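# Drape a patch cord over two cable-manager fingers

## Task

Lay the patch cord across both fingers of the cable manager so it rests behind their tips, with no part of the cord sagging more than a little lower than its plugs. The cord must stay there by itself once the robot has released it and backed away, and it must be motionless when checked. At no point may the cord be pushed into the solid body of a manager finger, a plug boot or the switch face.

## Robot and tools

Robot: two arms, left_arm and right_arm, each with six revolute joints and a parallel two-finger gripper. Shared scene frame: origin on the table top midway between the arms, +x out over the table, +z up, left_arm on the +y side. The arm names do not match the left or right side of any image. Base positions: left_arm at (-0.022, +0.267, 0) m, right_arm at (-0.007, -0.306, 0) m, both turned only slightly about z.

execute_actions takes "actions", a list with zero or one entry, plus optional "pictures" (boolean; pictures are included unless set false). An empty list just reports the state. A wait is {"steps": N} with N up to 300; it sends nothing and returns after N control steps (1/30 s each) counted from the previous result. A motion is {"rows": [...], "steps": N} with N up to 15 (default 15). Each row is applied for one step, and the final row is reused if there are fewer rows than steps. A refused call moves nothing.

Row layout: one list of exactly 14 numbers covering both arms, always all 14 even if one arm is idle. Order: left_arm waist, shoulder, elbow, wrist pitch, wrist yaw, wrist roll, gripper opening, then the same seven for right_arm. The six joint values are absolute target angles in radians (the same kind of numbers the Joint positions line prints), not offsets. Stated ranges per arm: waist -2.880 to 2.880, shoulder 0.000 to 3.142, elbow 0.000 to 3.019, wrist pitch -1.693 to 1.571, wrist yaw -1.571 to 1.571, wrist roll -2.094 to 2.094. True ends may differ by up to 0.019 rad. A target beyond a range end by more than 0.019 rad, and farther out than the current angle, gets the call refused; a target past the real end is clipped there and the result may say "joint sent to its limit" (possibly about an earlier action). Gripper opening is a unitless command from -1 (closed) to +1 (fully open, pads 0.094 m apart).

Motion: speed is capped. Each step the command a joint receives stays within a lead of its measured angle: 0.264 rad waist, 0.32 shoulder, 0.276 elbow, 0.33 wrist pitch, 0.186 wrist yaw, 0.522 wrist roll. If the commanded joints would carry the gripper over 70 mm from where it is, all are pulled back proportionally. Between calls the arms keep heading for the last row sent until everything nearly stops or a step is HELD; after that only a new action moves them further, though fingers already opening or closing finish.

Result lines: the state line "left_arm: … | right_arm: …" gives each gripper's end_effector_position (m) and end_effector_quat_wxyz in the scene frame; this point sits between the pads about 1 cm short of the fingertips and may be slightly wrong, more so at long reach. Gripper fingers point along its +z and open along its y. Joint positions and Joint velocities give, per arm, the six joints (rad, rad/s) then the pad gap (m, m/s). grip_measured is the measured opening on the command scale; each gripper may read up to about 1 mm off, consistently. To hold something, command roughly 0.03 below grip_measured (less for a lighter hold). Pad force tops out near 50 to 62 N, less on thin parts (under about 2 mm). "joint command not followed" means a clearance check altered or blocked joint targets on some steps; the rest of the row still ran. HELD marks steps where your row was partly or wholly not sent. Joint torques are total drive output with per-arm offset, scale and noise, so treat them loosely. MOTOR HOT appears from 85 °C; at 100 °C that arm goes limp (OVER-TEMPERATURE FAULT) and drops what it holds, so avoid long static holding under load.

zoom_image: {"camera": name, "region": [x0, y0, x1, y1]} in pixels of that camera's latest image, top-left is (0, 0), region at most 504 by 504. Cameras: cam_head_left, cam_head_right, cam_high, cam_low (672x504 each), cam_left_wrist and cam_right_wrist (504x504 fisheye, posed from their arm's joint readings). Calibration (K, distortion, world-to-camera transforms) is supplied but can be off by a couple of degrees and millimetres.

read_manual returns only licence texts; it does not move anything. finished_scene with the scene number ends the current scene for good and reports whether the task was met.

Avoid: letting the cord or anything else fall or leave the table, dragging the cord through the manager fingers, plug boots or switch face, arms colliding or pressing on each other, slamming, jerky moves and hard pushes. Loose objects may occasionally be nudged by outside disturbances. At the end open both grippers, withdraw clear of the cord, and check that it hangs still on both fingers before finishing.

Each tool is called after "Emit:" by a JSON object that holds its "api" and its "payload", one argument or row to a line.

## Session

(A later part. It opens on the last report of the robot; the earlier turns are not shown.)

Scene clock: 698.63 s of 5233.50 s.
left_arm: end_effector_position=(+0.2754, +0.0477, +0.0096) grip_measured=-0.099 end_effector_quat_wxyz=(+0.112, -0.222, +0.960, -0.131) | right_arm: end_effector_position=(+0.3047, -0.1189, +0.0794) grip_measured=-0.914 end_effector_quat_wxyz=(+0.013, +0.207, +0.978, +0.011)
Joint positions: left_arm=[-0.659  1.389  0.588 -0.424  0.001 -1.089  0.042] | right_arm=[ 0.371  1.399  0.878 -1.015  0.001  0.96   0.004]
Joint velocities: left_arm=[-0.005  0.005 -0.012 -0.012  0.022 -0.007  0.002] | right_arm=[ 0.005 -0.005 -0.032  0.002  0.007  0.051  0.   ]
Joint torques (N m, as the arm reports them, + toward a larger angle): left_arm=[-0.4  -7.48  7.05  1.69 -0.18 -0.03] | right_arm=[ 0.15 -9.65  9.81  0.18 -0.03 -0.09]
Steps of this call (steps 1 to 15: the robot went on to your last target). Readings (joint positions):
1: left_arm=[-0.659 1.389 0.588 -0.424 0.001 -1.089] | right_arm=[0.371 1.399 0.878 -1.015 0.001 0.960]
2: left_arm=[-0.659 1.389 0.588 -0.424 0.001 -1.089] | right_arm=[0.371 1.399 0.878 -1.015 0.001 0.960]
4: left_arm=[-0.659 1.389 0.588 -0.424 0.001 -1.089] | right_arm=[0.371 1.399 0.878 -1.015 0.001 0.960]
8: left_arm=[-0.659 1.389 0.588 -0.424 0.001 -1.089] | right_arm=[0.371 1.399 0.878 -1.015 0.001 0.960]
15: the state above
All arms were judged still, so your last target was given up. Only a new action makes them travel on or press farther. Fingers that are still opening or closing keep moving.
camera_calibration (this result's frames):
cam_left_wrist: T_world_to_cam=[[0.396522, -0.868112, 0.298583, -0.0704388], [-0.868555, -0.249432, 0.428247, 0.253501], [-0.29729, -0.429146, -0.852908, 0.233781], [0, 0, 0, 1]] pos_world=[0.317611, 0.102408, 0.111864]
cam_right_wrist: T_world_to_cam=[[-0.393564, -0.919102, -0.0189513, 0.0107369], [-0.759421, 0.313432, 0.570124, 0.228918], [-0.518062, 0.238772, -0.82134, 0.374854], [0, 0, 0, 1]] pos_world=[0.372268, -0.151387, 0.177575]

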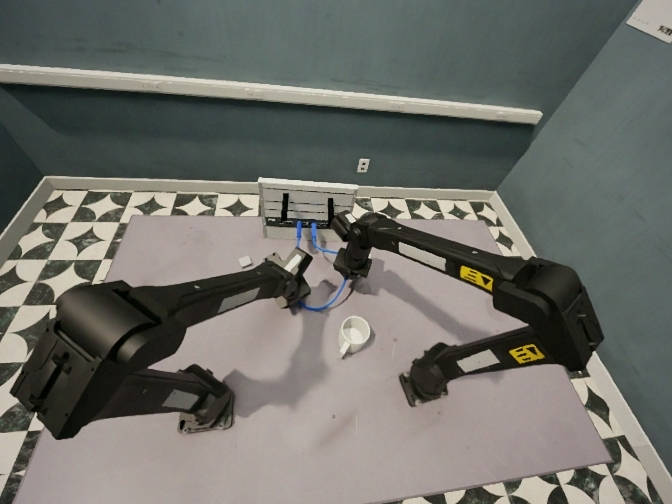

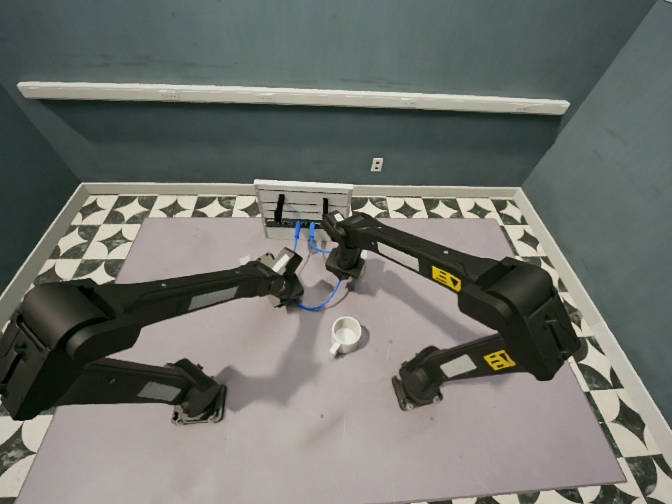

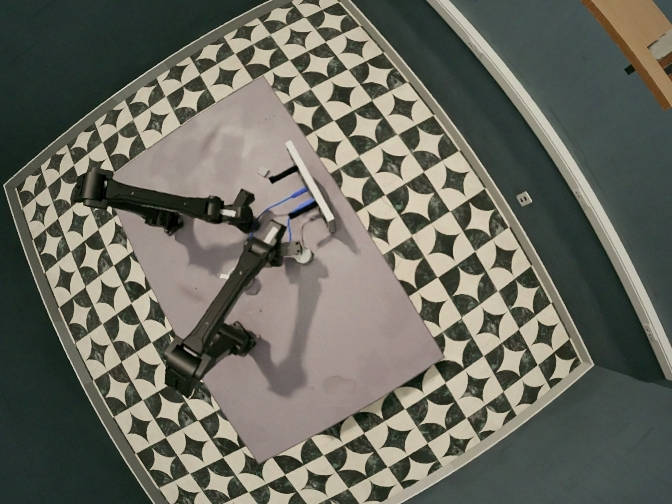

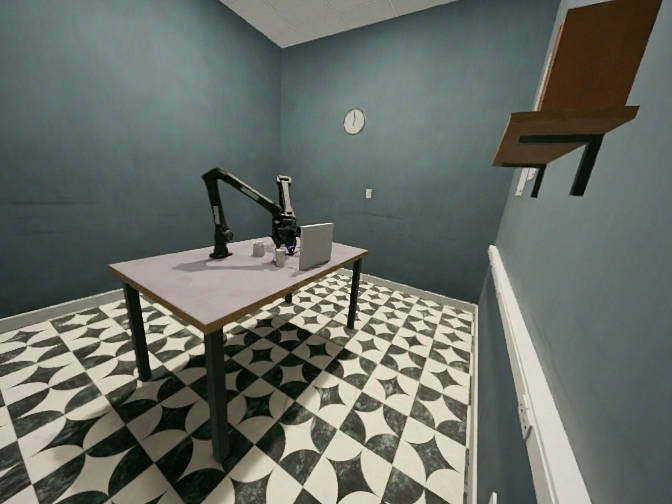

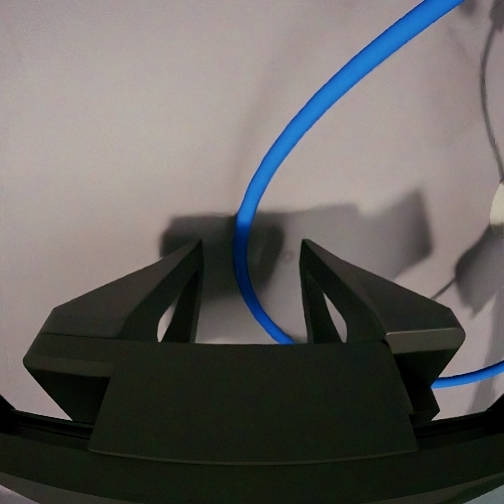

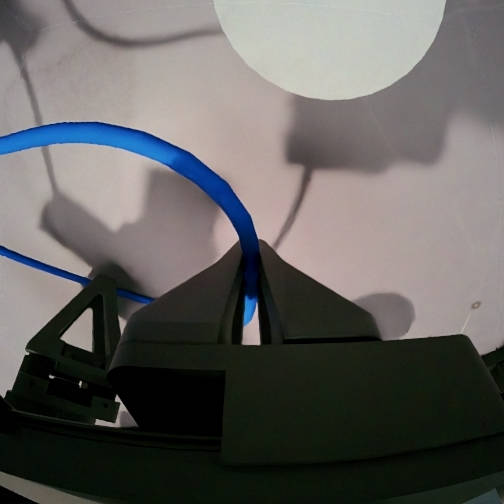

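Slightly lower, then close.

Emit:
{"api": "execute_actions", "payload": {
  "actions": [
    {"rows":[[-0.66,1.40,0.585,-0.41,0,-1.1,-0.1,0.372,1.40,0.89,-1.03,0,0.95,-0.96]],"steps":10}
  ],
  "pictures": false
}}

Emit:
{"api": "execute_actions", "payload": {
  "actions": [
    {"rows":[[-0.66,1.40,0.585,-0.41,0,-1.1,-0.96,0.372,1.40,0.89,-1.03,0,0.95,-0.96]],"steps":15}
  ],
  "pictures": false
}}

Emit:
{"api": "execute_actions", "payload": {
  "actions": [
    {"steps":8}
  ],
  "pictures": false
}}

Scene clock: 707.17 s of 5233.50 s.
left_arm: end_effector_position=(+0.2754, +0.0477, +0.0096) grip_measured=-0.099 end_effector_quat_wxyz=(+0.112, -0.222, +0.960, -0.131) | right_arm: end_effector_position=(+0.3047, -0.1189, +0.0794) grip_measured=-0.914 end_effector_quat_wxyz=(+0.013, +0.207, +0.978, +0.011)
Joint positions: left_arm=[-0.659  1.389  0.588 -0.424  0.001 -1.089  0.042] | right_arm=[ 0.371  1.399  0.878 -1.015  0.001  0.96   0.004]
Joint velocities: left_arm=[-0.005 -0.015 -0.002 -0.007  0.022 -0.051 -0.001] | right_arm=[-0.005  0.005 -0.012  0.012  0.037  0.022 -0.002]
Joint torques (N m, as the arm reports them, + toward a larger angle): left_arm=[-0.47 -7.2   6.9   1.44 -0.19 -0.04] | right_arm=[  0.66 -10.57   9.78   0.21  -0.06  -0.05]
Steps of this call (steps 1 to 90: nothing new was sent; then 5.20 s passed at rest; steps 91 to 100: all 10 steps of this action). Readings (joint positions):
91: left_arm=[-0.659 1.389 0.588 -0.424 0.001 -1.089] | right_arm=[0.371 1.399 0.878 -1.015 0.001 0.960]
92: left_arm=[-0.659 1.389 0.588 -0.424 0.001 -1.089] | right_arm=[0.371 1.399 0.878 -1.015 0.001 0.960]
94: left_arm=[-0.659 1.389 0.588 -0.424 0.001 -1.089] | right_arm=[0.371 1.399 0.878 -1.015 0.001 0.960]
98: left_arm=[-0.659 1.389 0.588 -0.424 0.001 -1.089] | right_arm=[0.371 1.399 0.878 -1.015 0.001 0.960]
100: the state above

Scene clock: 707.67 s of 5233.50 s.
left_arm: end_effector_position=(+0.2754, +0.0477, +0.0096) grip_measured=-0.958 end_effector_quat_wxyz=(+0.112, -0.222, +0.960, -0.131) | right_arm: end_effector_position=(+0.3047, -0.1189, +0.0794) grip_measured=-0.914 end_effector_quat_wxyz=(+0.013, +0.207, +0.978, +0.011)
Joint positions: left_arm=[-0.659  1.389  0.588 -0.424  0.001 -1.089  0.002] | right_arm=[ 0.371  1.399  0.878 -1.015  0.001  0.96   0.004]
Joint velocities: left_arm=[-0.015  0.005 -0.002  0.012 -0.022  0.066 -0.001] | right_arm=[-0.015 -0.005 -0.002  0.002 -0.007  0.066 -0.001]
Joint torques (N m, as the arm reports them, + toward a larger angle): left_arm=[-0.3  -7.11  6.92  1.42 -0.17 -0.02] | right_arm=[ 0.49 -9.63  9.79  0.12 -0.01 -0.08]
Steps of this call (steps 1 to 15: all 15 steps of this action). Readings (joint positions):
1: left_arm=[-0.659 1.389 0.588 -0.424 0.001 -1.089] | right_arm=[0.371 1.399 0.878 -1.015 0.001 0.960]
2: left_arm=[-0.659 1.389 0.588 -0.424 0.001 -1.089] | right_arm=[0.371 1.399 0.878 -1.015 0.001 0.960]
4: left_arm=[-0.659 1.389 0.588 -0.424 0.001 -1.089] | right_arm=[0.371 1.399 0.878 -1.015 0.001 0.960]
8: left_arm=[-0.659 1.389 0.588 -0.424 0.001 -1.089] | right_arm=[0.371 1.399 0.878 -1.015 0.001 0.960]
15: the state above

Scene clock: 707.93 s of 5233.50 s.
left_arm: end_effector_position=(+0.2754, +0.0477, +0.0096) grip_measured=-0.958 end_effector_quat_wxyz=(+0.112, -0.222, +0.960, -0.131) | right_arm: end_effector_position=(+0.3047, -0.1189, +0.0794) grip_measured=-0.914 end_effector_quat_wxyz=(+0.013, +0.207, +0.978, +0.011)
Joint positions: left_arm=[-0.659  1.389  0.588 -0.424  0.001 -1.089  0.002] | right_arm=[ 0.371  1.399  0.878 -1.015  0.001  0.96   0.004]
Joint velocities: left_arm=[ 0.005  0.005  0.002 -0.012 -0.007 -0.037  0.   ] | right_arm=[ 0.005 -0.005 -0.002 -0.007 -0.051 -0.007 -0.   ]
Joint torques (N m, as the arm reports them, + toward a larger angle): left_arm=[-0.34 -7.23  6.91  1.46 -0.18 -0.04] | right_arm=[ 0.92 -9.66  9.93  0.3  -0.04 -0.03]
Steps of this call (steps 1 to 8: the robot went on to your last target). Readings (joint positions):
1: left_arm=[-0.659 1.389 0.588 -0.424 0.001 -1.089] | right_arm=[0.371 1.399 0.878 -1.015 0.001 0.960]
2: left_arm=[-0.659 1.389 0.588 -0.424 0.001 -1.089] | right_arm=[0.371 1.399 0.878 -1.015 0.001 0.960]
4: left_arm=[-0.659 1.389 0.588 -0.424 0.001 -1.089] | right_arm=[0.371 1.399 0.878 -1.015 0.001 0.960]
8: the state above

Missed (didn't lower). Reopen, lower more.

Emit:
{"api": "execute_actions", "payload": {
  "actions": [
    {"rows":[[-0.66,1.40,0.585,-0.41,0,-1.1,-0.1,0.372,1.40,0.89,-1.03,0,0.95,-0.96]],"steps":15}
  ],
  "pictures": false
}}

Emit:
{"api": "execute_actions", "payload": {
  "actions": [
    {"rows":[[-0.66,1.415,0.575,-0.41,0,-1.1,-0.1,0.372,1.40,0.89,-1.03,0,0.95,-0.96]],"steps":15}
  ]
}}

Scene clock: 715.00 s of 5233.50 s.
left_arm: end_effector_position=(+0.2754, +0.0477, +0.0096) grip_measured=-0.102 end_effector_quat_wxyz=(+0.111, -0.222, +0.960, -0.131) | right_arm: end_effector_position=(+0.3047, -0.1189, +0.0794) grip_measured=-0.914 end_effector_quat_wxyz=(+0.013, +0.207, +0.978, +0.011)
Joint positions: left_arm=[-0.659  1.389  0.588 -0.424  0.001 -1.09   0.042] | right_arm=[ 0.371  1.399  0.878 -1.015  0.001  0.96   0.004]
Joint velocities: left_arm=[-0.005 -0.005 -0.007 -0.017 -0.051  0.022  0.   ] | right_arm=[-0.015 -0.005  0.012 -0.022 -0.022  0.037  0.001]
Joint torques (N m, as the arm reports them, + toward a larger angle): left_arm=[-0.4  -7.23  6.91  1.44 -0.19 -0.04] | right_arm=[ 0.46 -9.69  9.99  0.12  0.   -0.07]
Steps of this call (steps 1 to 15: the robot went on to your last target; steps 16 to 90: nothing new was sent; then 3.57 s passed at rest; steps 91 to 105: all 15 steps of this action). Readings (joint positions):
91: left_arm=[-0.659 1.389 0.588 -0.424 0.001 -1.089] | right_arm=[0.371 1.399 0.878 -1.015 0.001 0.960]
92: left_arm=[-0.659 1.389 0.588 -0.424 0.001 -1.089] | right_arm=[0.371 1.399 0.878 -1.015 0.001 0.960]
94: left_arm=[-0.659 1.389 0.588 -0.424 0.001 -1.090] | right_arm=[0.371 1.399 0.878 -1.015 0.001 0.960]
98: left_arm=[-0.659 1.389 0.588 -0.424 0.001 -1.090] | right_arm=[0.371 1.399 0.878 -1.015 0.001 0.960]
105: the state above

Scene clock: 715.50 s of 5233.50 s.
left_arm: end_effector_position=(+0.2744, +0.0484, +0.0069) grip_measured=-0.102 end_effector_quat_wxyz=(+0.110, -0.222, +0.960, -0.129) | right_arm: end_effector_position=(+0.3047, -0.1189, +0.0794) grip_measured=-0.914 end_effector_quat_wxyz=(+0.013, +0.207, +0.978, +0.011)
Joint positions: left_arm=[-0.659  1.396  0.587 -0.422  0.001 -1.09   0.042] | right_arm=[ 0.371  1.399  0.878 -1.015  0.001  0.96   0.004]
Joint velocities: left_arm=[-0.005 -0.005  0.012  0.007  0.051  0.037 -0.   ] | right_arm=[-0.015 -0.015  0.002  0.002 -0.007 -0.007  0.   ]
Joint torques (N m, as the arm reports them, + toward a larger angle): left_arm=[-0.44 -6.66  6.16  1.25 -0.18 -0.03] | right_arm=[  0.98 -10.12   9.84   0.22  -0.02  -0.06]
Steps of this call (steps 1 to 15: all 15 steps of this action). Readings (joint positions):
1: left_arm=[-0.659 1.391 0.588 -0.424 0.001 -1.090] | right_arm=[0.371 1.399 0.878 -1.015 0.001 0.960]
2: left_arm=[-0.659 1.393 0.588 -0.424 0.001 -1.090] | right_arm=[0.371 1.399 0.878 -1.015 0.001 0.960]
4: left_arm=[-0.659 1.396 0.587 -0.423 0.001 -1.090] | right_arm=[0.371 1.399 0.878 -1.015 0.001 0.960]
8: left_arm=[-0.659 1.396 0.587 -0.422 0.001 -1.090] | right_arm=[0.371 1.399 0.878 -1.015 0.001 0.960]
15: the state above
camera_calibration (this result's frames):
cam_left_wrist: T_world_to_cam=[[0.398647, -0.868836, 0.293605, -0.0691135], [-0.866196, -0.251522, 0.431789, 0.253418], [-0.301306, -0.426451, -0.852851, 0.232447], [0, 0, 0, 1]] pos_world=[0.317099, 0.102819, 0.109111]
cam_right_wrist: T_world_to_cam=[[-0.393564, -0.919102, -0.0189513, 0.0107369], [-0.759421, 0.313432, 0.570124, 0.228918], [-0.518062, 0.238772, -0.82134, 0.374854], [0, 0, 0, 1]] pos_world=[0.372268, -0.151387, 0.177575]

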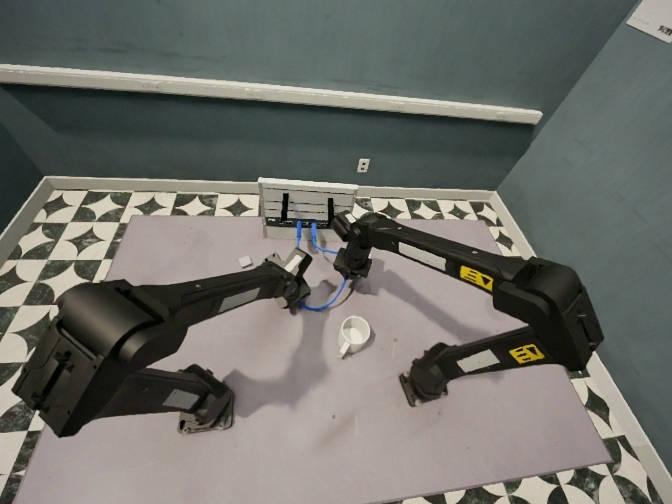

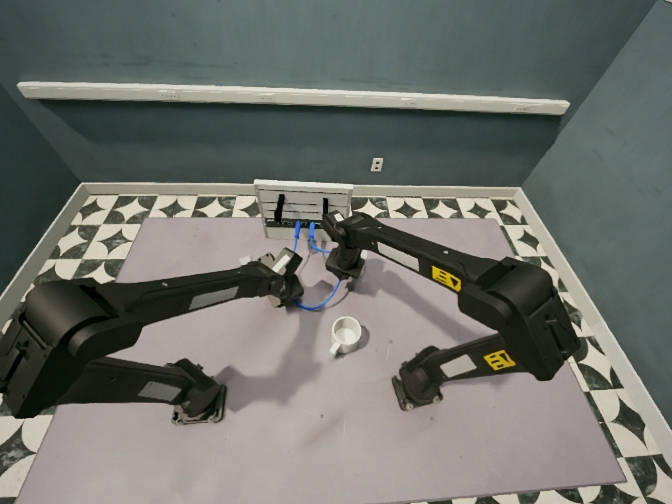

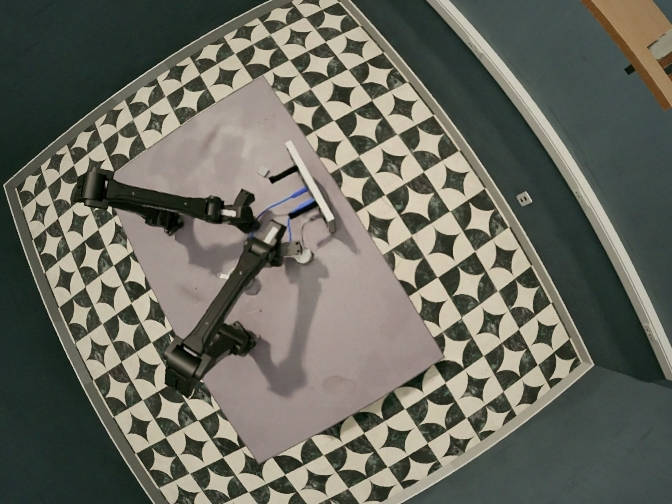

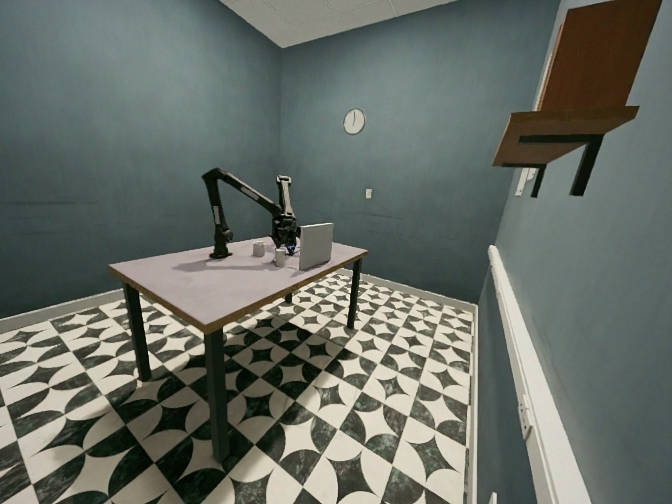

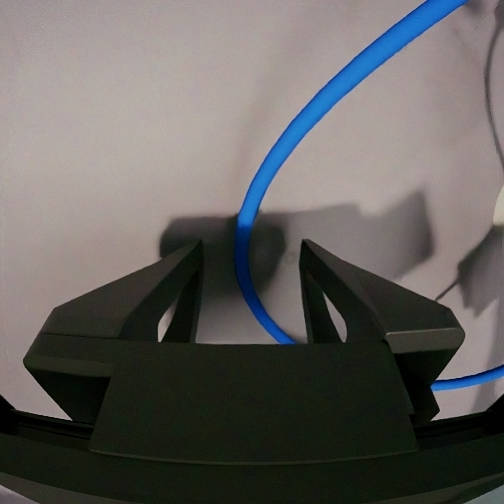

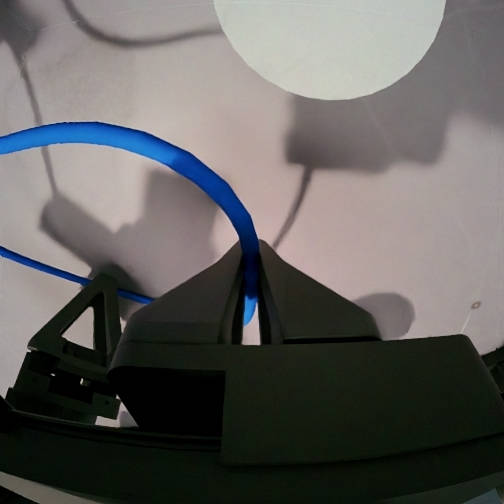

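Emit:
{"api": "execute_actions", "payload": {
  "actions": [
    {"rows":[[-0.66,1.415,0.575,-0.41,0,-1.1,-0.6,0.372,1.40,0.89,-1.03,0,0.95,-0.96]],"steps":12}
  ],
  "pictures": false
}}

Emit:
{"api": "execute_actions", "payload": {
  "actions": [
    {"rows":[[-0.66,1.43,0.57,-0.41,0,-1.1,-0.6,0.372,1.40,0.89,-1.03,0,0.95,-0.96]],"steps":12}
  ],
  "pictures": false
}}

Emit:
{"api": "execute_actions", "payload": {
  "actions": [
    {"rows":[[-0.66,1.43,0.57,-0.41,0,-1.1,-0.96,0.372,1.40,0.89,-1.03,0,0.95,-0.96]],"steps":15}
  ],
  "pictures": false
}}

Scene clock: 727.70 s of 5233.50 s.
left_arm: end_effector_position=(+0.2725, +0.0498, +0.0036) grip_measured=-0.598 end_effector_quat_wxyz=(+0.106, -0.223, +0.961, -0.125) | right_arm: end_effector_position=(+0.3047, -0.1189, +0.0794) grip_measured=-0.914 end_effector_quat_wxyz=(+0.013, +0.207, +0.978, +0.011)
Joint positions: left_arm=[-0.659  1.402  0.584 -0.422  0.001 -1.09   0.019] | right_arm=[ 0.371  1.399  0.878 -1.015  0.001  0.96   0.004]
Joint velocities: left_arm=[ 0.005 -0.005 -0.012 -0.012 -0.022  0.037  0.   ] | right_arm=[-0.015 -0.005  0.017  0.012 -0.022 -0.007  0.001]
Joint torques (N m, as the arm reports them, + toward a larger angle): left_arm=[-0.3  -7.33  6.25  1.27 -0.18 -0.04] | right_arm=[ 0.29 -9.53  9.89  0.08 -0.05 -0.03]
Steps of this call (steps 1 to 15: the robot went on to your last target; steps 16 to 90: nothing new was sent; then 8.80 s passed at rest; steps 91 to 102: all 12 steps of this action). Readings (joint positions):
91: left_arm=[-0.659 1.396 0.587 -0.422 0.001 -1.090] | right_arm=[0.371 1.399 0.878 -1.015 0.001 0.960]
92: left_arm=[-0.659 1.397 0.586 -0.422 0.001 -1.090] | right_arm=[0.371 1.399 0.878 -1.015 0.001 0.960]
94: left_arm=[-0.659 1.400 0.584 -0.422 0.001 -1.090] | right_arm=[0.371 1.399 0.878 -1.015 0.001 0.960]
98: left_arm=[-0.659 1.402 0.584 -0.422 0.001 -1.090] | right_arm=[0.371 1.399 0.878 -1.015 0.001 0.960]
102: the state above

Scene clock: 728.10 s of 5233.50 s.
left_arm: end_effector_position=(+0.2723, +0.0499, +0.0031) grip_measured=-0.598 end_effector_quat_wxyz=(+0.106, -0.223, +0.961, -0.125) | right_arm: end_effector_position=(+0.3047, -0.1189, +0.0794) grip_measured=-0.914 end_effector_quat_wxyz=(+0.013, +0.207, +0.978, +0.011)
Joint positions: left_arm=[-0.659  1.404  0.584 -0.422  0.001 -1.09   0.019] | right_arm=[ 0.371  1.399  0.878 -1.015  0.001  0.96   0.004]
Joint velocities: left_arm=[ 0.005 -0.005  0.002  0.002  0.007 -0.007  0.   ] | right_arm=[-0.005  0.005 -0.012 -0.002 -0.051 -0.007 -0.   ]
Joint torques (N m, as the arm reports them, + toward a larger angle): left_arm=[-0.37 -6.18  5.99  1.34 -0.19 -0.03] | right_arm=[  1.25 -10.68   9.7    0.32  -0.04  -0.04]
Steps of this call (steps 1 to 12: all 12 steps of this action). Readings (joint positions):
1: left_arm=[-0.659 1.403 0.584 -0.422 0.001 -1.090] | right_arm=[0.371 1.399 0.878 -1.015 0.001 0.960]
2: left_arm=[-0.659 1.404 0.584 -0.422 0.001 -1.090] | right_arm=[0.371 1.399 0.878 -1.015 0.001 0.960]
4: left_arm=[-0.659 1.404 0.584 -0.422 0.001 -1.090] | right_arm=[0.371 1.399 0.878 -1.015 0.001 0.960]
8: left_arm=[-0.659 1.404 0.584 -0.422 0.001 -1.090] | right_arm=[0.371 1.399 0.878 -1.015 0.001 0.960]
12: the state above

Scene clock: 728.60 s of 5233.50 s.
left_arm: end_effector_position=(+0.2715, +0.0505, +0.0008) grip_measured=-0.923 end_effector_quat_wxyz=(+0.104, -0.223, +0.961, -0.123) | right_arm: end_effector_position=(+0.3047, -0.1189, +0.0794) grip_measured=-0.914 end_effector_quat_wxyz=(+0.013, +0.207, +0.978, +0.011)
Joint positions: left_arm=[-0.659  1.409  0.582 -0.419  0.001 -1.09   0.004] | right_arm=[ 0.371  1.399  0.878 -1.015  0.001  0.96   0.004]
Joint velocities: left_arm=[-0.005 -0.005 -0.012 -0.002  0.007 -0.007 -0.   ] | right_arm=[ 0.005 -0.005 -0.007 -0.007 -0.007 -0.007  0.   ]
Joint torques (N m, as the arm reports them, + toward a larger angle): left_arm=[-0.34 -6.39  6.11  1.27 -0.18 -0.02] | right_arm=[  0.74 -10.54   9.91   0.31   0.    -0.07]
Steps of this call (steps 1 to 15: all 15 steps of this action). Readings (joint positions):
1: left_arm=[-0.659 1.404 0.584 -0.422 0.001 -1.090] | right_arm=[0.371 1.399 0.878 -1.015 0.001 0.960]
2: left_arm=[-0.659 1.406 0.582 -0.422 0.001 -1.090] | right_arm=[0.371 1.399 0.878 -1.015 0.001 0.960]
4: left_arm=[-0.659 1.409 0.582 -0.420 0.001 -1.090] | right_arm=[0.371 1.399 0.878 -1.015 0.001 0.960]
8: left_arm=[-0.659 1.409 0.582 -0.419 0.001 -1.090] | right_arm=[0.371 1.399 0.878 -1.015 0.001 0.960]
15: the state above

Emit:
{"api": "execute_actions", "payload": {
  "actions": [
    {"rows":[[-0.64,1.37,0.68,-0.6,0,-1.1,-0.96,0.372,1.40,0.89,-1.03,0,0.95,-0.96]],"steps":12}
  ],
  "pictures": false
}}

Emit:
{"api": "execute_actions", "payload": {
  "actions": [
    {"rows":[[-0.55,1.41,0.93,-1.03,0,-1.2,-0.96,0.372,1.40,0.89,-1.03,0,1.1,-0.96]],"steps":15}
  ],
  "pictures": false
}}

Emit:
{"api": "execute_actions", "payload": {
  "actions": [
    {"rows":[[-0.42,1.44,1.05,-1.08,0.2,-1.45,-0.96,0.26,1.43,1.07,-1.08,-0.2,1.4,-0.96]],"steps":15}
  ],
  "pictures": false
}}

Emit:
{"api": "execute_actions", "payload": {
  "actions": [
    {"rows":[[-0.291,1.47,1.185,-1.121,0.4,-1.7,-0.96,0.156,1.465,1.20,-1.121,-0.4,1.7,-0.96]],"steps":15}
  ],
  "pictures": false
}}

Emit:
{"api": "execute_actions", "payload": {
  "actions": [
    {"steps":20}
  ]
}}

Scene clock: 741.37 s of 5233.50 s.
left_arm: end_effector_position=(+0.2718, +0.0532, +0.0261) grip_measured=-0.923 end_effector_quat_wxyz=(+0.086, -0.227, +0.965, -0.100) | right_arm: end_effector_position=(+0.3047, -0.1189, +0.0794) grip_measured=-0.914 end_effector_quat_wxyz=(+0.013, +0.207, +0.978, +0.011)
Joint positions: left_arm=[-0.653  1.367  0.648 -0.587  0.    -1.09   0.004] | right_arm=[ 0.371  1.399  0.878 -1.015  0.001  0.96   0.004]
Joint velocities: left_arm=[-0.005 -0.024 -0.022 -0.007  0.066  0.051  0.   ] | right_arm=[-0.005 -0.015 -0.017  0.002 -0.007  0.022 -0.001]
Joint torques (N m, as the arm reports them, + toward a larger angle): left_arm=[ 0.45 -7.93  9.94  0.24 -0.13 -0.04] | right_arm=[ 0.33 -9.36  9.52  0.35 -0.03 -0.09]
Steps of this call (steps 1 to 15: the robot went on to your last target; steps 16 to 90: nothing new was sent; then 9.37 s passed at rest; steps 91 to 102: all 12 steps of this action). Readings (joint positions):
91: left_arm=[-0.658 1.406 0.593 -0.456 0.001 -1.090] | right_arm=[0.371 1.399 0.878 -1.015 0.001 0.960]
92: left_arm=[-0.657 1.402 0.608 -0.507 0.000 -1.090] | right_arm=[0.371 1.399 0.878 -1.015 0.001 0.960]
94: left_arm=[-0.654 1.386 0.633 -0.558 0.000 -1.090] | right_arm=[0.371 1.399 0.878 -1.015 0.001 0.960]
98: left_arm=[-0.653 1.368 0.648 -0.581 0.000 -1.090] | right_arm=[0.371 1.399 0.878 -1.015 0.001 0.960]
102: the state above

Scene clock: 741.87 s of 5233.50 s.
left_arm: end_effector_position=(+0.3056, +0.0775, +0.0906) grip_measured=-0.923 end_effector_quat_wxyz=(+0.021, -0.325, +0.945, -0.024) | right_arm: end_effector_position=(+0.3047, -0.1189, +0.0794) grip_measured=-0.914 end_effector_quat_wxyz=(+0.012, +0.268, +0.963, +0.012)
Joint positions: left_arm=[-0.548  1.403  0.914 -1.018  0.001 -1.186  0.004] | right_arm=[ 0.371  1.399  0.878 -1.015  0.001  1.085  0.004]
Joint velocities: left_arm=[ 0.005  0.005  0.007 -0.007 -0.051 -0.081  0.   ] | right_arm=[ 0.005 -0.015  0.002  0.012 -0.007  0.051 -0.001]
Joint torques (N m, as the arm reports them, + toward a larger angle): left_arm=[-0.74 -8.84  9.59  0.2  -0.16 -0.08] | right_arm=[ 1.   -9.61 10.1   0.23 -0.07  0.15]
Steps of this call (steps 1 to 15: all 15 steps of this action). Readings (joint positions):
1: left_arm=[-0.648 1.371 0.669 -0.643 0.002 -1.102] | right_arm=[0.371 1.399 0.878 -1.015 0.001 0.982]
2: left_arm=[-0.637 1.381 0.707 -0.737 0.002 -1.116] | right_arm=[0.371 1.399 0.878 -1.015 0.001 1.003]
4: left_arm=[-0.600 1.403 0.803 -0.904 0.002 -1.141] | right_arm=[0.371 1.399 0.878 -1.015 0.001 1.035]
8: left_arm=[-0.550 1.406 0.910 -0.998 0.001 -1.170] | right_arm=[0.371 1.399 0.878 -1.015 0.001 1.067]
15: the state above

Scene clock: 742.37 s of 5233.50 s.
left_arm: end_effector_position=(+0.3422, +0.0830, +0.1185) grip_measured=-0.923 end_effector_quat_wxyz=(-0.051, -0.493, +0.864, -0.093) | right_arm: end_effector_position=(+0.3553, -0.1055, +0.1264) grip_measured=-0.914 end_effector_quat_wxyz=(-0.043, +0.450, +0.886, +0.104)
Joint positions: left_arm=[-0.41   1.433  1.015 -1.069  0.196 -1.43   0.004] | right_arm=[ 0.253  1.425  1.029 -1.065 -0.197  1.376  0.004]
Joint velocities: left_arm=[-0.024 -0.005 -0.007  0.002  0.066 -0.051  0.   ] | right_arm=[ 0.024  0.015  0.007  0.007  0.007  0.168 -0.001]
Joint torques (N m, as the arm reports them, + toward a larger angle): left_arm=[-1.39 -9.93 11.28  0.07  0.11  0.  ] | right_arm=[  0.93 -11.38  13.07   0.19  -0.19   0.21]
Steps of this call (steps 1 to 15: all 15 steps of this action). Readings (joint positions):
1: left_arm=[-0.535 1.406 0.924 -1.033 0.098 -1.228] | right_arm=[0.360 1.401 0.887 -1.026 -0.080 1.126]
2: left_arm=[-0.517 1.414 0.942 -1.052 0.163 -1.271] | right_arm=[0.345 1.407 0.904 -1.042 -0.142 1.170]
4: left_arm=[-0.469 1.429 0.981 -1.064 0.193 -1.332] | right_arm=[0.303 1.419 0.950 -1.059 -0.188 1.245]
8: left_arm=[-0.410 1.433 1.015 -1.065 0.194 -1.396] | right_arm=[0.249 1.425 1.021 -1.062 -0.195 1.330]
15: the state above

Scene clock: 742.87 s of 5233.50 s.
left_arm: end_effector_position=(+0.3950, +0.0887, +0.1691) grip_measured=-0.923 end_effector_quat_wxyz=(-0.119, -0.627, +0.750, -0.174) | right_arm: end_effector_position=(+0.3966, -0.1018, +0.1691) grip_measured=-0.914 end_effector_quat_wxyz=(-0.124, +0.601, +0.771, +0.171)
Joint positions: left_arm=[-0.281  1.463  1.156 -1.109  0.397 -1.679  0.004] | right_arm=[ 0.15   1.46   1.152 -1.106 -0.398  1.677  0.004]
Joint velocities: left_arm=[-0.015 -0.005  0.012 -0.012  0.022 -0.095 -0.   ] | right_arm=[ 0.005 -0.015  0.007 -0.007 -0.022  0.095  0.001]
Joint torques (N m, as the arm reports them, + toward a larger angle): left_arm=[ -1.52 -10.62  11.31   0.1    0.22   0.02] | right_arm=[  0.52 -11.25  14.02   0.3   -0.28   0.17]
Steps of this call (steps 1 to 15: all 15 steps of this action). Readings (joint positions):
1: left_arm=[-0.399 1.436 1.026 -1.080 0.282 -1.469] | right_arm=[0.243 1.429 1.037 -1.076 -0.288 1.425]
2: left_arm=[-0.385 1.444 1.047 -1.096 0.348 -1.510] | right_arm=[0.229 1.437 1.054 -1.092 -0.354 1.476]
4: left_arm=[-0.344 1.460 1.099 -1.107 0.391 -1.574] | right_arm=[0.192 1.453 1.098 -1.104 -0.392 1.553]
8: left_arm=[-0.284 1.463 1.155 -1.107 0.394 -1.642] | right_arm=[0.144 1.459 1.149 -1.105 -0.396 1.633]
15: the state above

Scene clock: 743.53 s of 5233.50 s.
left_arm: end_effector_position=(+0.3950, +0.0887, +0.1691) grip_measured=-0.923 end_effector_quat_wxyz=(-0.120, -0.630, +0.747, -0.173) | right_arm: end_effector_position=(+0.3965, -0.1016, +0.1691) grip_measured=-0.914 end_effector_quat_wxyz=(-0.125, +0.605, +0.768, +0.170)
Joint positions: left_arm=[-0.281  1.463  1.156 -1.109  0.397 -1.689  0.004] | right_arm=[ 0.15   1.46   1.152 -1.106 -0.398  1.688  0.004]
Joint velocities: left_arm=[-0.015 -0.005  0.002  0.012 -0.051 -0.007  0.   ] | right_arm=[ 0.015 -0.005  0.012  0.002  0.051 -0.095 -0.   ]
Joint torques (N m, as the arm reports them, + toward a larger angle): left_arm=[ -0.98 -11.02  11.12   0.12   0.24  -0.04] | right_arm=[  1.37 -10.98  14.21   0.38  -0.28   0.2 ]
Steps of this call (steps 1 to 20: the robot went on to your last target). Readings (joint positions):
1: left_arm=[-0.281 1.463 1.156 -1.109 0.397 -1.681] | right_arm=[0.150 1.460 1.152 -1.106 -0.398 1.679]
2: left_arm=[-0.281 1.463 1.156 -1.109 0.397 -1.683] | right_arm=[0.150 1.460 1.152 -1.106 -0.398 1.681]
4: left_arm=[-0.281 1.463 1.156 -1.109 0.397 -1.685] | right_arm=[0.150 1.460 1.152 -1.106 -0.398 1.684]
8: left_arm=[-0.281 1.463 1.156 -1.109 0.397 -1.688] | right_arm=[0.150 1.460 1.152 -1.106 -0.398 1.686]
20: the state above
camera_calibration (this result's frames):
cam_left_wrist: T_world_to_cam=[[0.983383, -0.147547, 0.105772, -0.39298], [-0.165278, -0.486593, 0.857852, -0.0300958], [-0.0751052, -0.861079, -0.502893, 0.314339], [0, 0, 0, 1]] pos_world=[0.405084, 0.198044, 0.225463]
cam_right_wrist: T_world_to_cam=[[-0.968386, -0.225054, -0.107605, 0.377929], [-0.205121, 0.472904, 0.856906, -0.00994579], [-0.141963, 0.851888, -0.504117, 0.351514], [0, 0, 0, 1]] pos_world=[0.413843, -0.209693, 0.226394]

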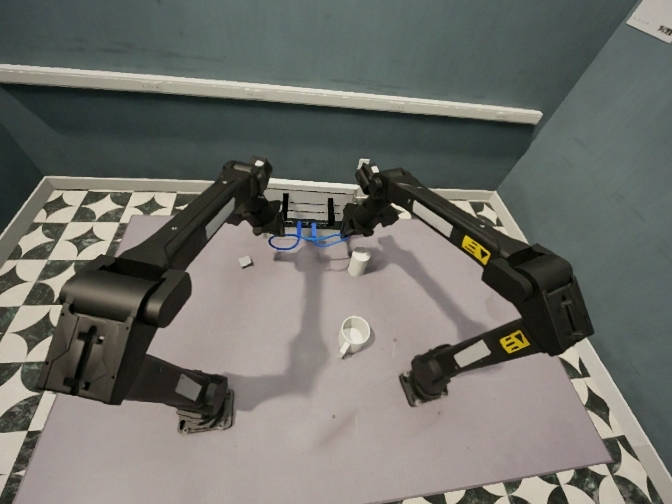

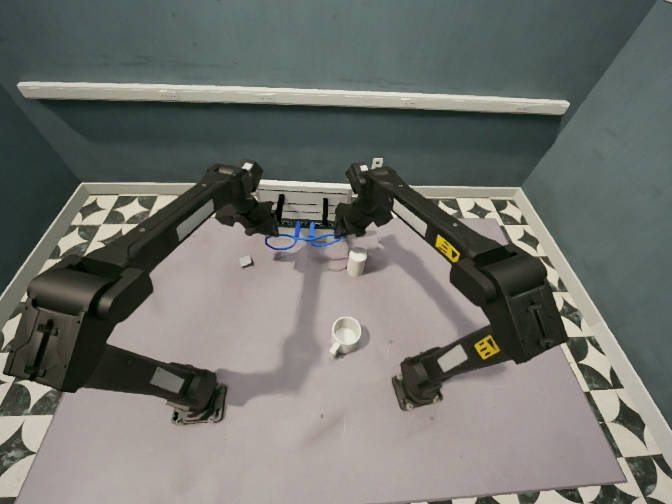

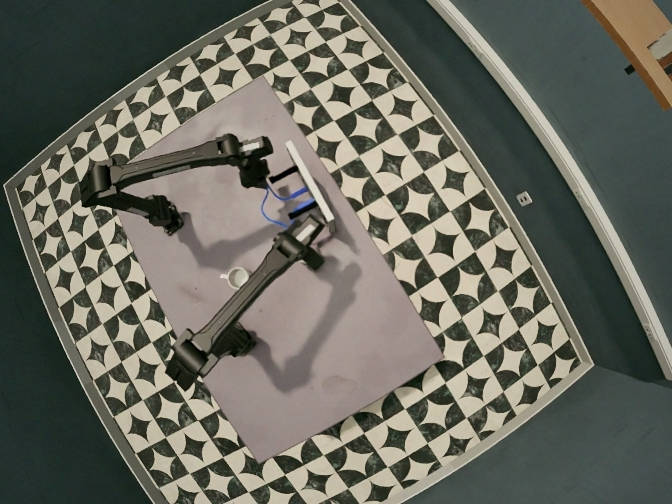

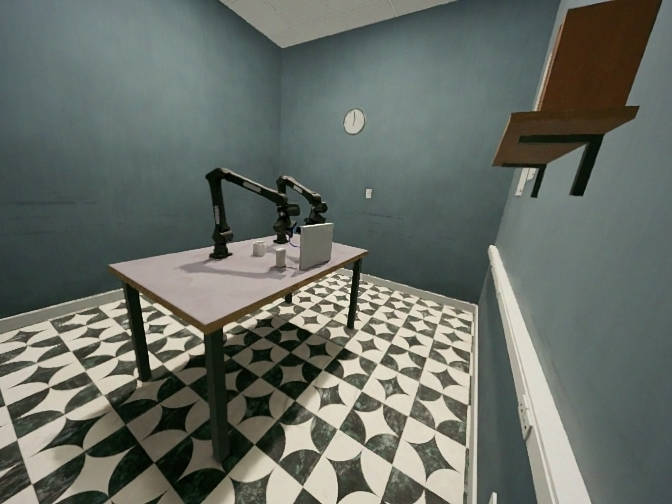

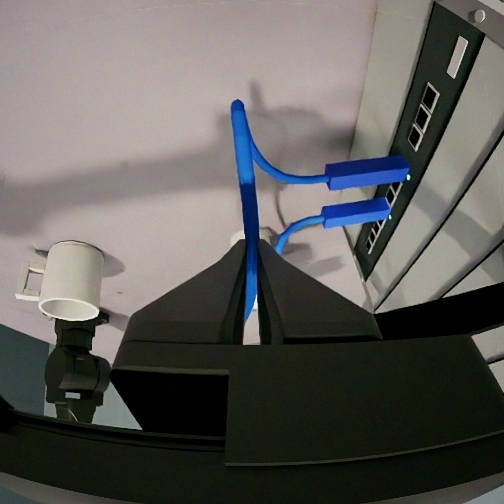

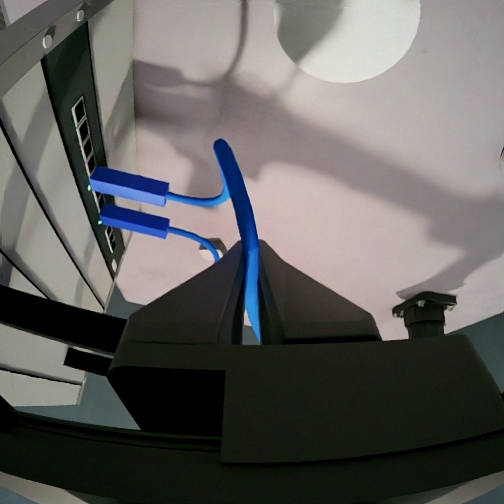

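Emit:
{"api": "zoom_image", "payload": {
  "camera": "cam_head_left",
  "region": [220, 150, 400, 280]
}}

Region (220, 150, 400, 280) of cam_head_left's 672x504 image, scaled by 2.800, with more detail than that image has.

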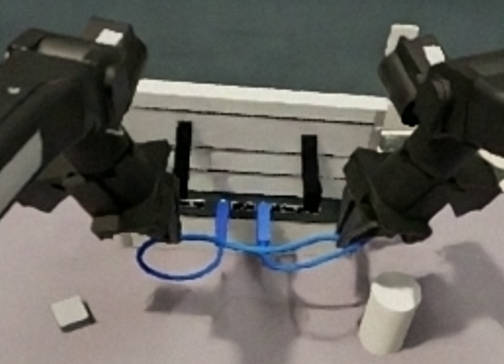

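Emit:
{"api": "execute_actions", "payload": {
  "actions": [
    {"rows":[[-0.235,1.47,1.32,-1.23,0.55,-1.7,-0.96,0.097,1.465,1.33,-1.23,-0.55,1.7,-0.96]],"steps":15}
  ],
  "pictures": false
}}

Emit:
{"api": "execute_actions", "payload": {
  "actions": [
    {"rows":[[-0.178,1.51,1.435,-1.336,0.7,-1.7,-0.96,0.037,1.50,1.445,-1.335,-0.7,1.7,-0.96]],"steps":15}
  ],
  "pictures": false
}}

Emit:
{"api": "execute_actions", "payload": {
  "actions": [
    {"steps":20}
  ]
}}

Emit:
{"api": "zoom_image", "payload": {
  "camera": "cam_head_left",
  "region": [220, 130, 400, 260]
}}

Scene clock: 769.00 s of 5233.50 s.
left_arm: end_effector_position=(+0.4098, +0.0791, +0.2289) grip_measured=-0.923 end_effector_quat_wxyz=(-0.171, -0.626, +0.727, -0.224) | right_arm: end_effector_position=(+0.4159, -0.0975, +0.2249) grip_measured=-0.914 end_effector_quat_wxyz=(-0.179, +0.609, +0.742, +0.218)
Joint positions: left_arm=[-0.243  1.462  1.282 -1.217  0.548 -1.691  0.004] | right_arm=[ 0.096  1.469  1.28  -1.213 -0.549  1.69   0.004]
Joint velocities: left_arm=[-0.005 -0.005 -0.022 -0.002 -0.007  0.022  0.001] | right_arm=[-0.005 -0.024 -0.007  0.002 -0.022 -0.051 -0.   ]
Joint torques (N m, as the arm reports them, + toward a larger angle): left_arm=[  0.55 -10.64  12.18  -0.04   0.29  -0.04] | right_arm=[ -0.22 -13.14  14.31   0.38  -0.35   0.15]
Steps of this call (steps 1 to 15: the robot went on to your last target; steps 16 to 170: nothing new was sent; then 19.30 s passed at rest; steps 171 to 185: all 15 steps of this action). Readings (joint positions):
171: left_arm=[-0.276 1.465 1.169 -1.136 0.473 -1.689] | right_arm=[0.144 1.461 1.161 -1.129 -0.468 1.689]
172: left_arm=[-0.271 1.472 1.192 -1.173 0.520 -1.690] | right_arm=[0.138 1.466 1.179 -1.163 -0.516 1.689]
174: left_arm=[-0.260 1.475 1.239 -1.204 0.544 -1.690] | right_arm=[0.120 1.469 1.221 -1.200 -0.544 1.690]
178: left_arm=[-0.244 1.464 1.282 -1.217 0.548 -1.691] | right_arm=[0.096 1.469 1.278 -1.209 -0.549 1.690]
185: the state above

Scene clock: 769.50 s of 5233.50 s.
left_arm: end_effector_position=(+0.4214, +0.0809, +0.2600) grip_measured=-0.923 end_effector_quat_wxyz=(-0.241, -0.635, +0.691, -0.246) | right_arm: end_effector_position=(+0.4250, -0.0983, +0.2520) grip_measured=-0.914 end_effector_quat_wxyz=(-0.249, +0.617, +0.708, +0.238)
Joint positions: left_arm=[-0.19   1.508  1.382 -1.332  0.697 -1.692  0.004] | right_arm=[ 0.045  1.511  1.364 -1.318 -0.696  1.69   0.004]
Joint velocities: left_arm=[-0.005  0.005  0.032  0.007 -0.022 -0.022  0.   ] | right_arm=[-0.005 -0.005 -0.022 -0.022 -0.095 -0.037  0.001]
Joint torques (N m, as the arm reports them, + toward a larger angle): left_arm=[  0.43 -12.64  13.36   0.37   0.4   -0.03] | right_arm=[ -0.31 -14.42  17.24   0.09  -0.61   0.17]
Steps of this call (steps 1 to 15: all 15 steps of this action). Readings (joint positions):
1: left_arm=[-0.237 1.468 1.294 -1.244 0.624 -1.691] | right_arm=[0.089 1.474 1.289 -1.237 -0.626 1.690]
2: left_arm=[-0.230 1.480 1.318 -1.280 0.671 -1.691] | right_arm=[0.083 1.483 1.309 -1.273 -0.673 1.690]
4: left_arm=[-0.211 1.498 1.364 -1.310 0.693 -1.691] | right_arm=[0.065 1.496 1.346 -1.304 -0.694 1.690]
8: left_arm=[-0.190 1.505 1.382 -1.329 0.695 -1.692] | right_arm=[0.045 1.507 1.364 -1.313 -0.695 1.690]
15: the state above

Scene clock: 770.17 s of 5233.50 s.
left_arm: end_effector_position=(+0.4214, +0.0809, +0.2600) grip_measured=-0.923 end_effector_quat_wxyz=(-0.241, -0.635, +0.691, -0.246) | right_arm: end_effector_position=(+0.4250, -0.0983, +0.2520) grip_measured=-0.914 end_effector_quat_wxyz=(-0.249, +0.617, +0.708, +0.238)
Joint positions: left_arm=[-0.19   1.508  1.382 -1.332  0.697 -1.692  0.004] | right_arm=[ 0.045  1.511  1.364 -1.318 -0.696  1.69   0.004]
Joint velocities: left_arm=[ 0.005 -0.005  0.012 -0.002 -0.051  0.007  0.   ] | right_arm=[ 0.005  0.005 -0.012  0.032  0.022 -0.051  0.   ]
Joint torques (N m, as the arm reports them, + toward a larger angle): left_arm=[  0.68 -11.81  13.39   0.34   0.4   -0.04] | right_arm=[  0.28 -14.19  17.15   0.13  -0.54   0.16]
Steps of this call (steps 1 to 15: the robot went on to your last target; steps 16 to 20: nothing new was sent). Readings (joint positions):
1: left_arm=[-0.190 1.508 1.382 -1.332 0.697 -1.692] | right_arm=[0.045 1.511 1.364 -1.318 -0.696 1.690]
2: left_arm=[-0.190 1.508 1.382 -1.332 0.697 -1.692] | right_arm=[0.045 1.511 1.364 -1.318 -0.696 1.690]
4: left_arm=[-0.190 1.508 1.382 -1.332 0.697 -1.692] | right_arm=[0.045 1.511 1.364 -1.318 -0.696 1.690]
8: left_arm=[-0.190 1.508 1.382 -1.332 0.697 -1.692] | right_arm=[0.045 1.511 1.364 -1.318 -0.696 1.690]
20: the state above
All arms were judged still, so your last target was given up. Only a new action makes them travel on or press farther. Fingers that are still opening or closing keep moving.
camera_calibration (this result's frames):
cam_left_wrist: T_world_to_cam=[[0.996685, -0.0745023, 0.0326997, -0.42223], [-0.04925, -0.232533, 0.971341, -0.206408], [-0.0647634, -0.969731, -0.235431, 0.290227], [0, 0, 0, 1]] pos_world=[0.429461, 0.201988, 0.282628]
cam_right_wrist: T_world_to_cam=[[-0.989527, -0.140872, -0.0314745, 0.413186], [-0.0638991, 0.231985, 0.970618, -0.189033], [-0.129431, 0.962465, -0.238557, 0.333179], [0, 0, 0, 1]] pos_world=[0.439904, -0.218614, 0.275966]

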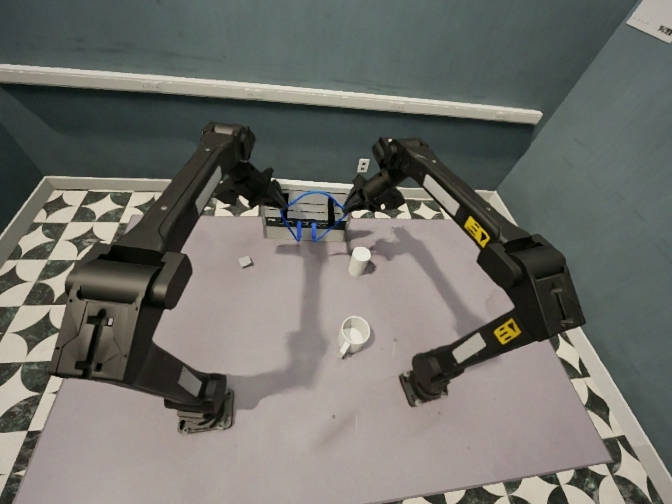

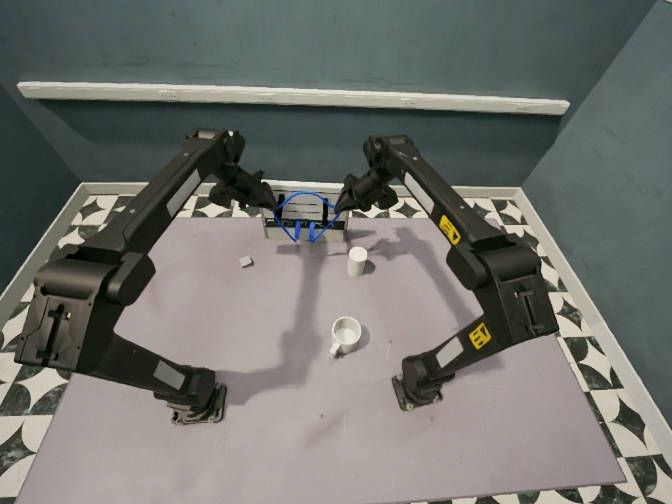

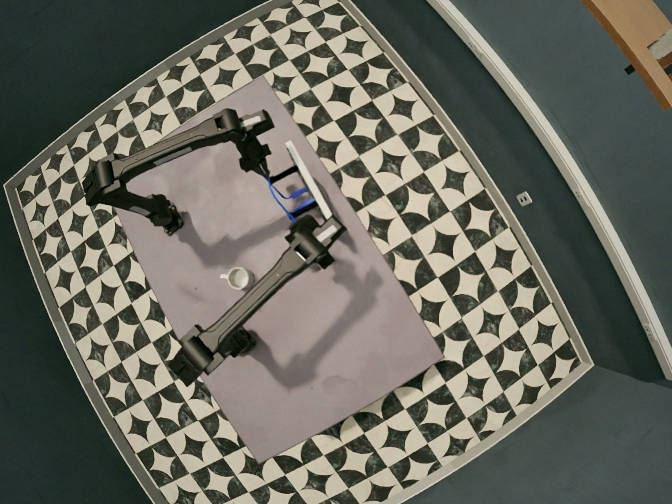

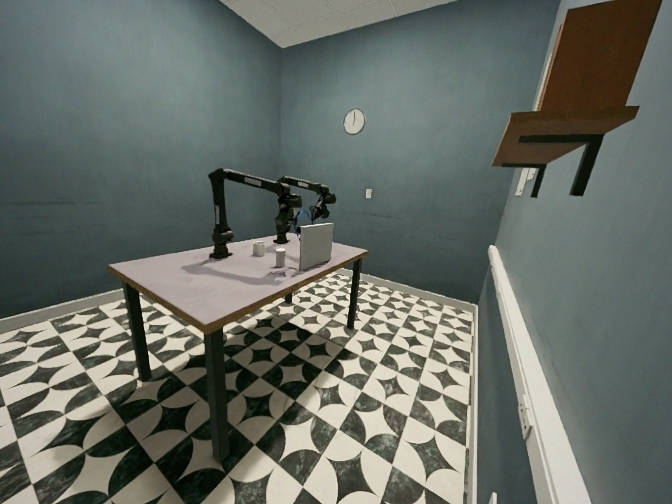

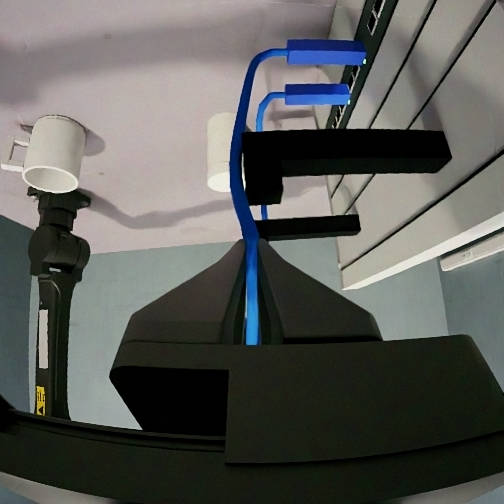

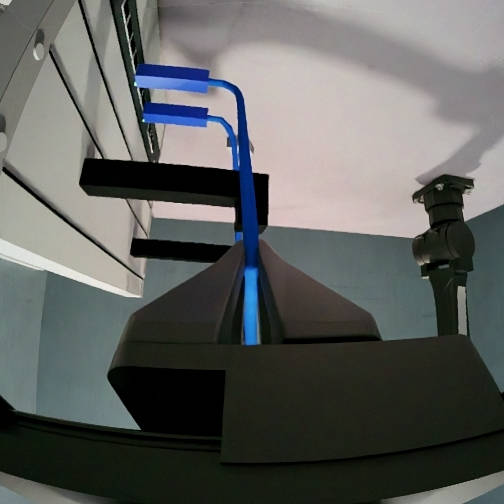

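Region (220, 130, 400, 260) of cam_head_left's 672x504 image, scaled by 2.800, with more detail than that image has.

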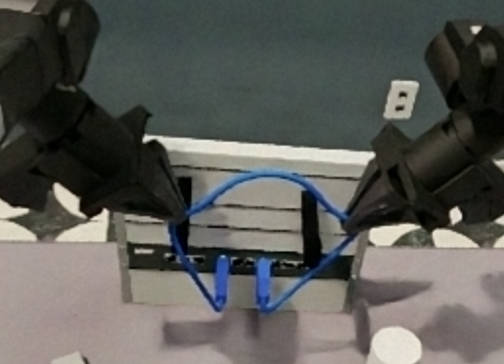

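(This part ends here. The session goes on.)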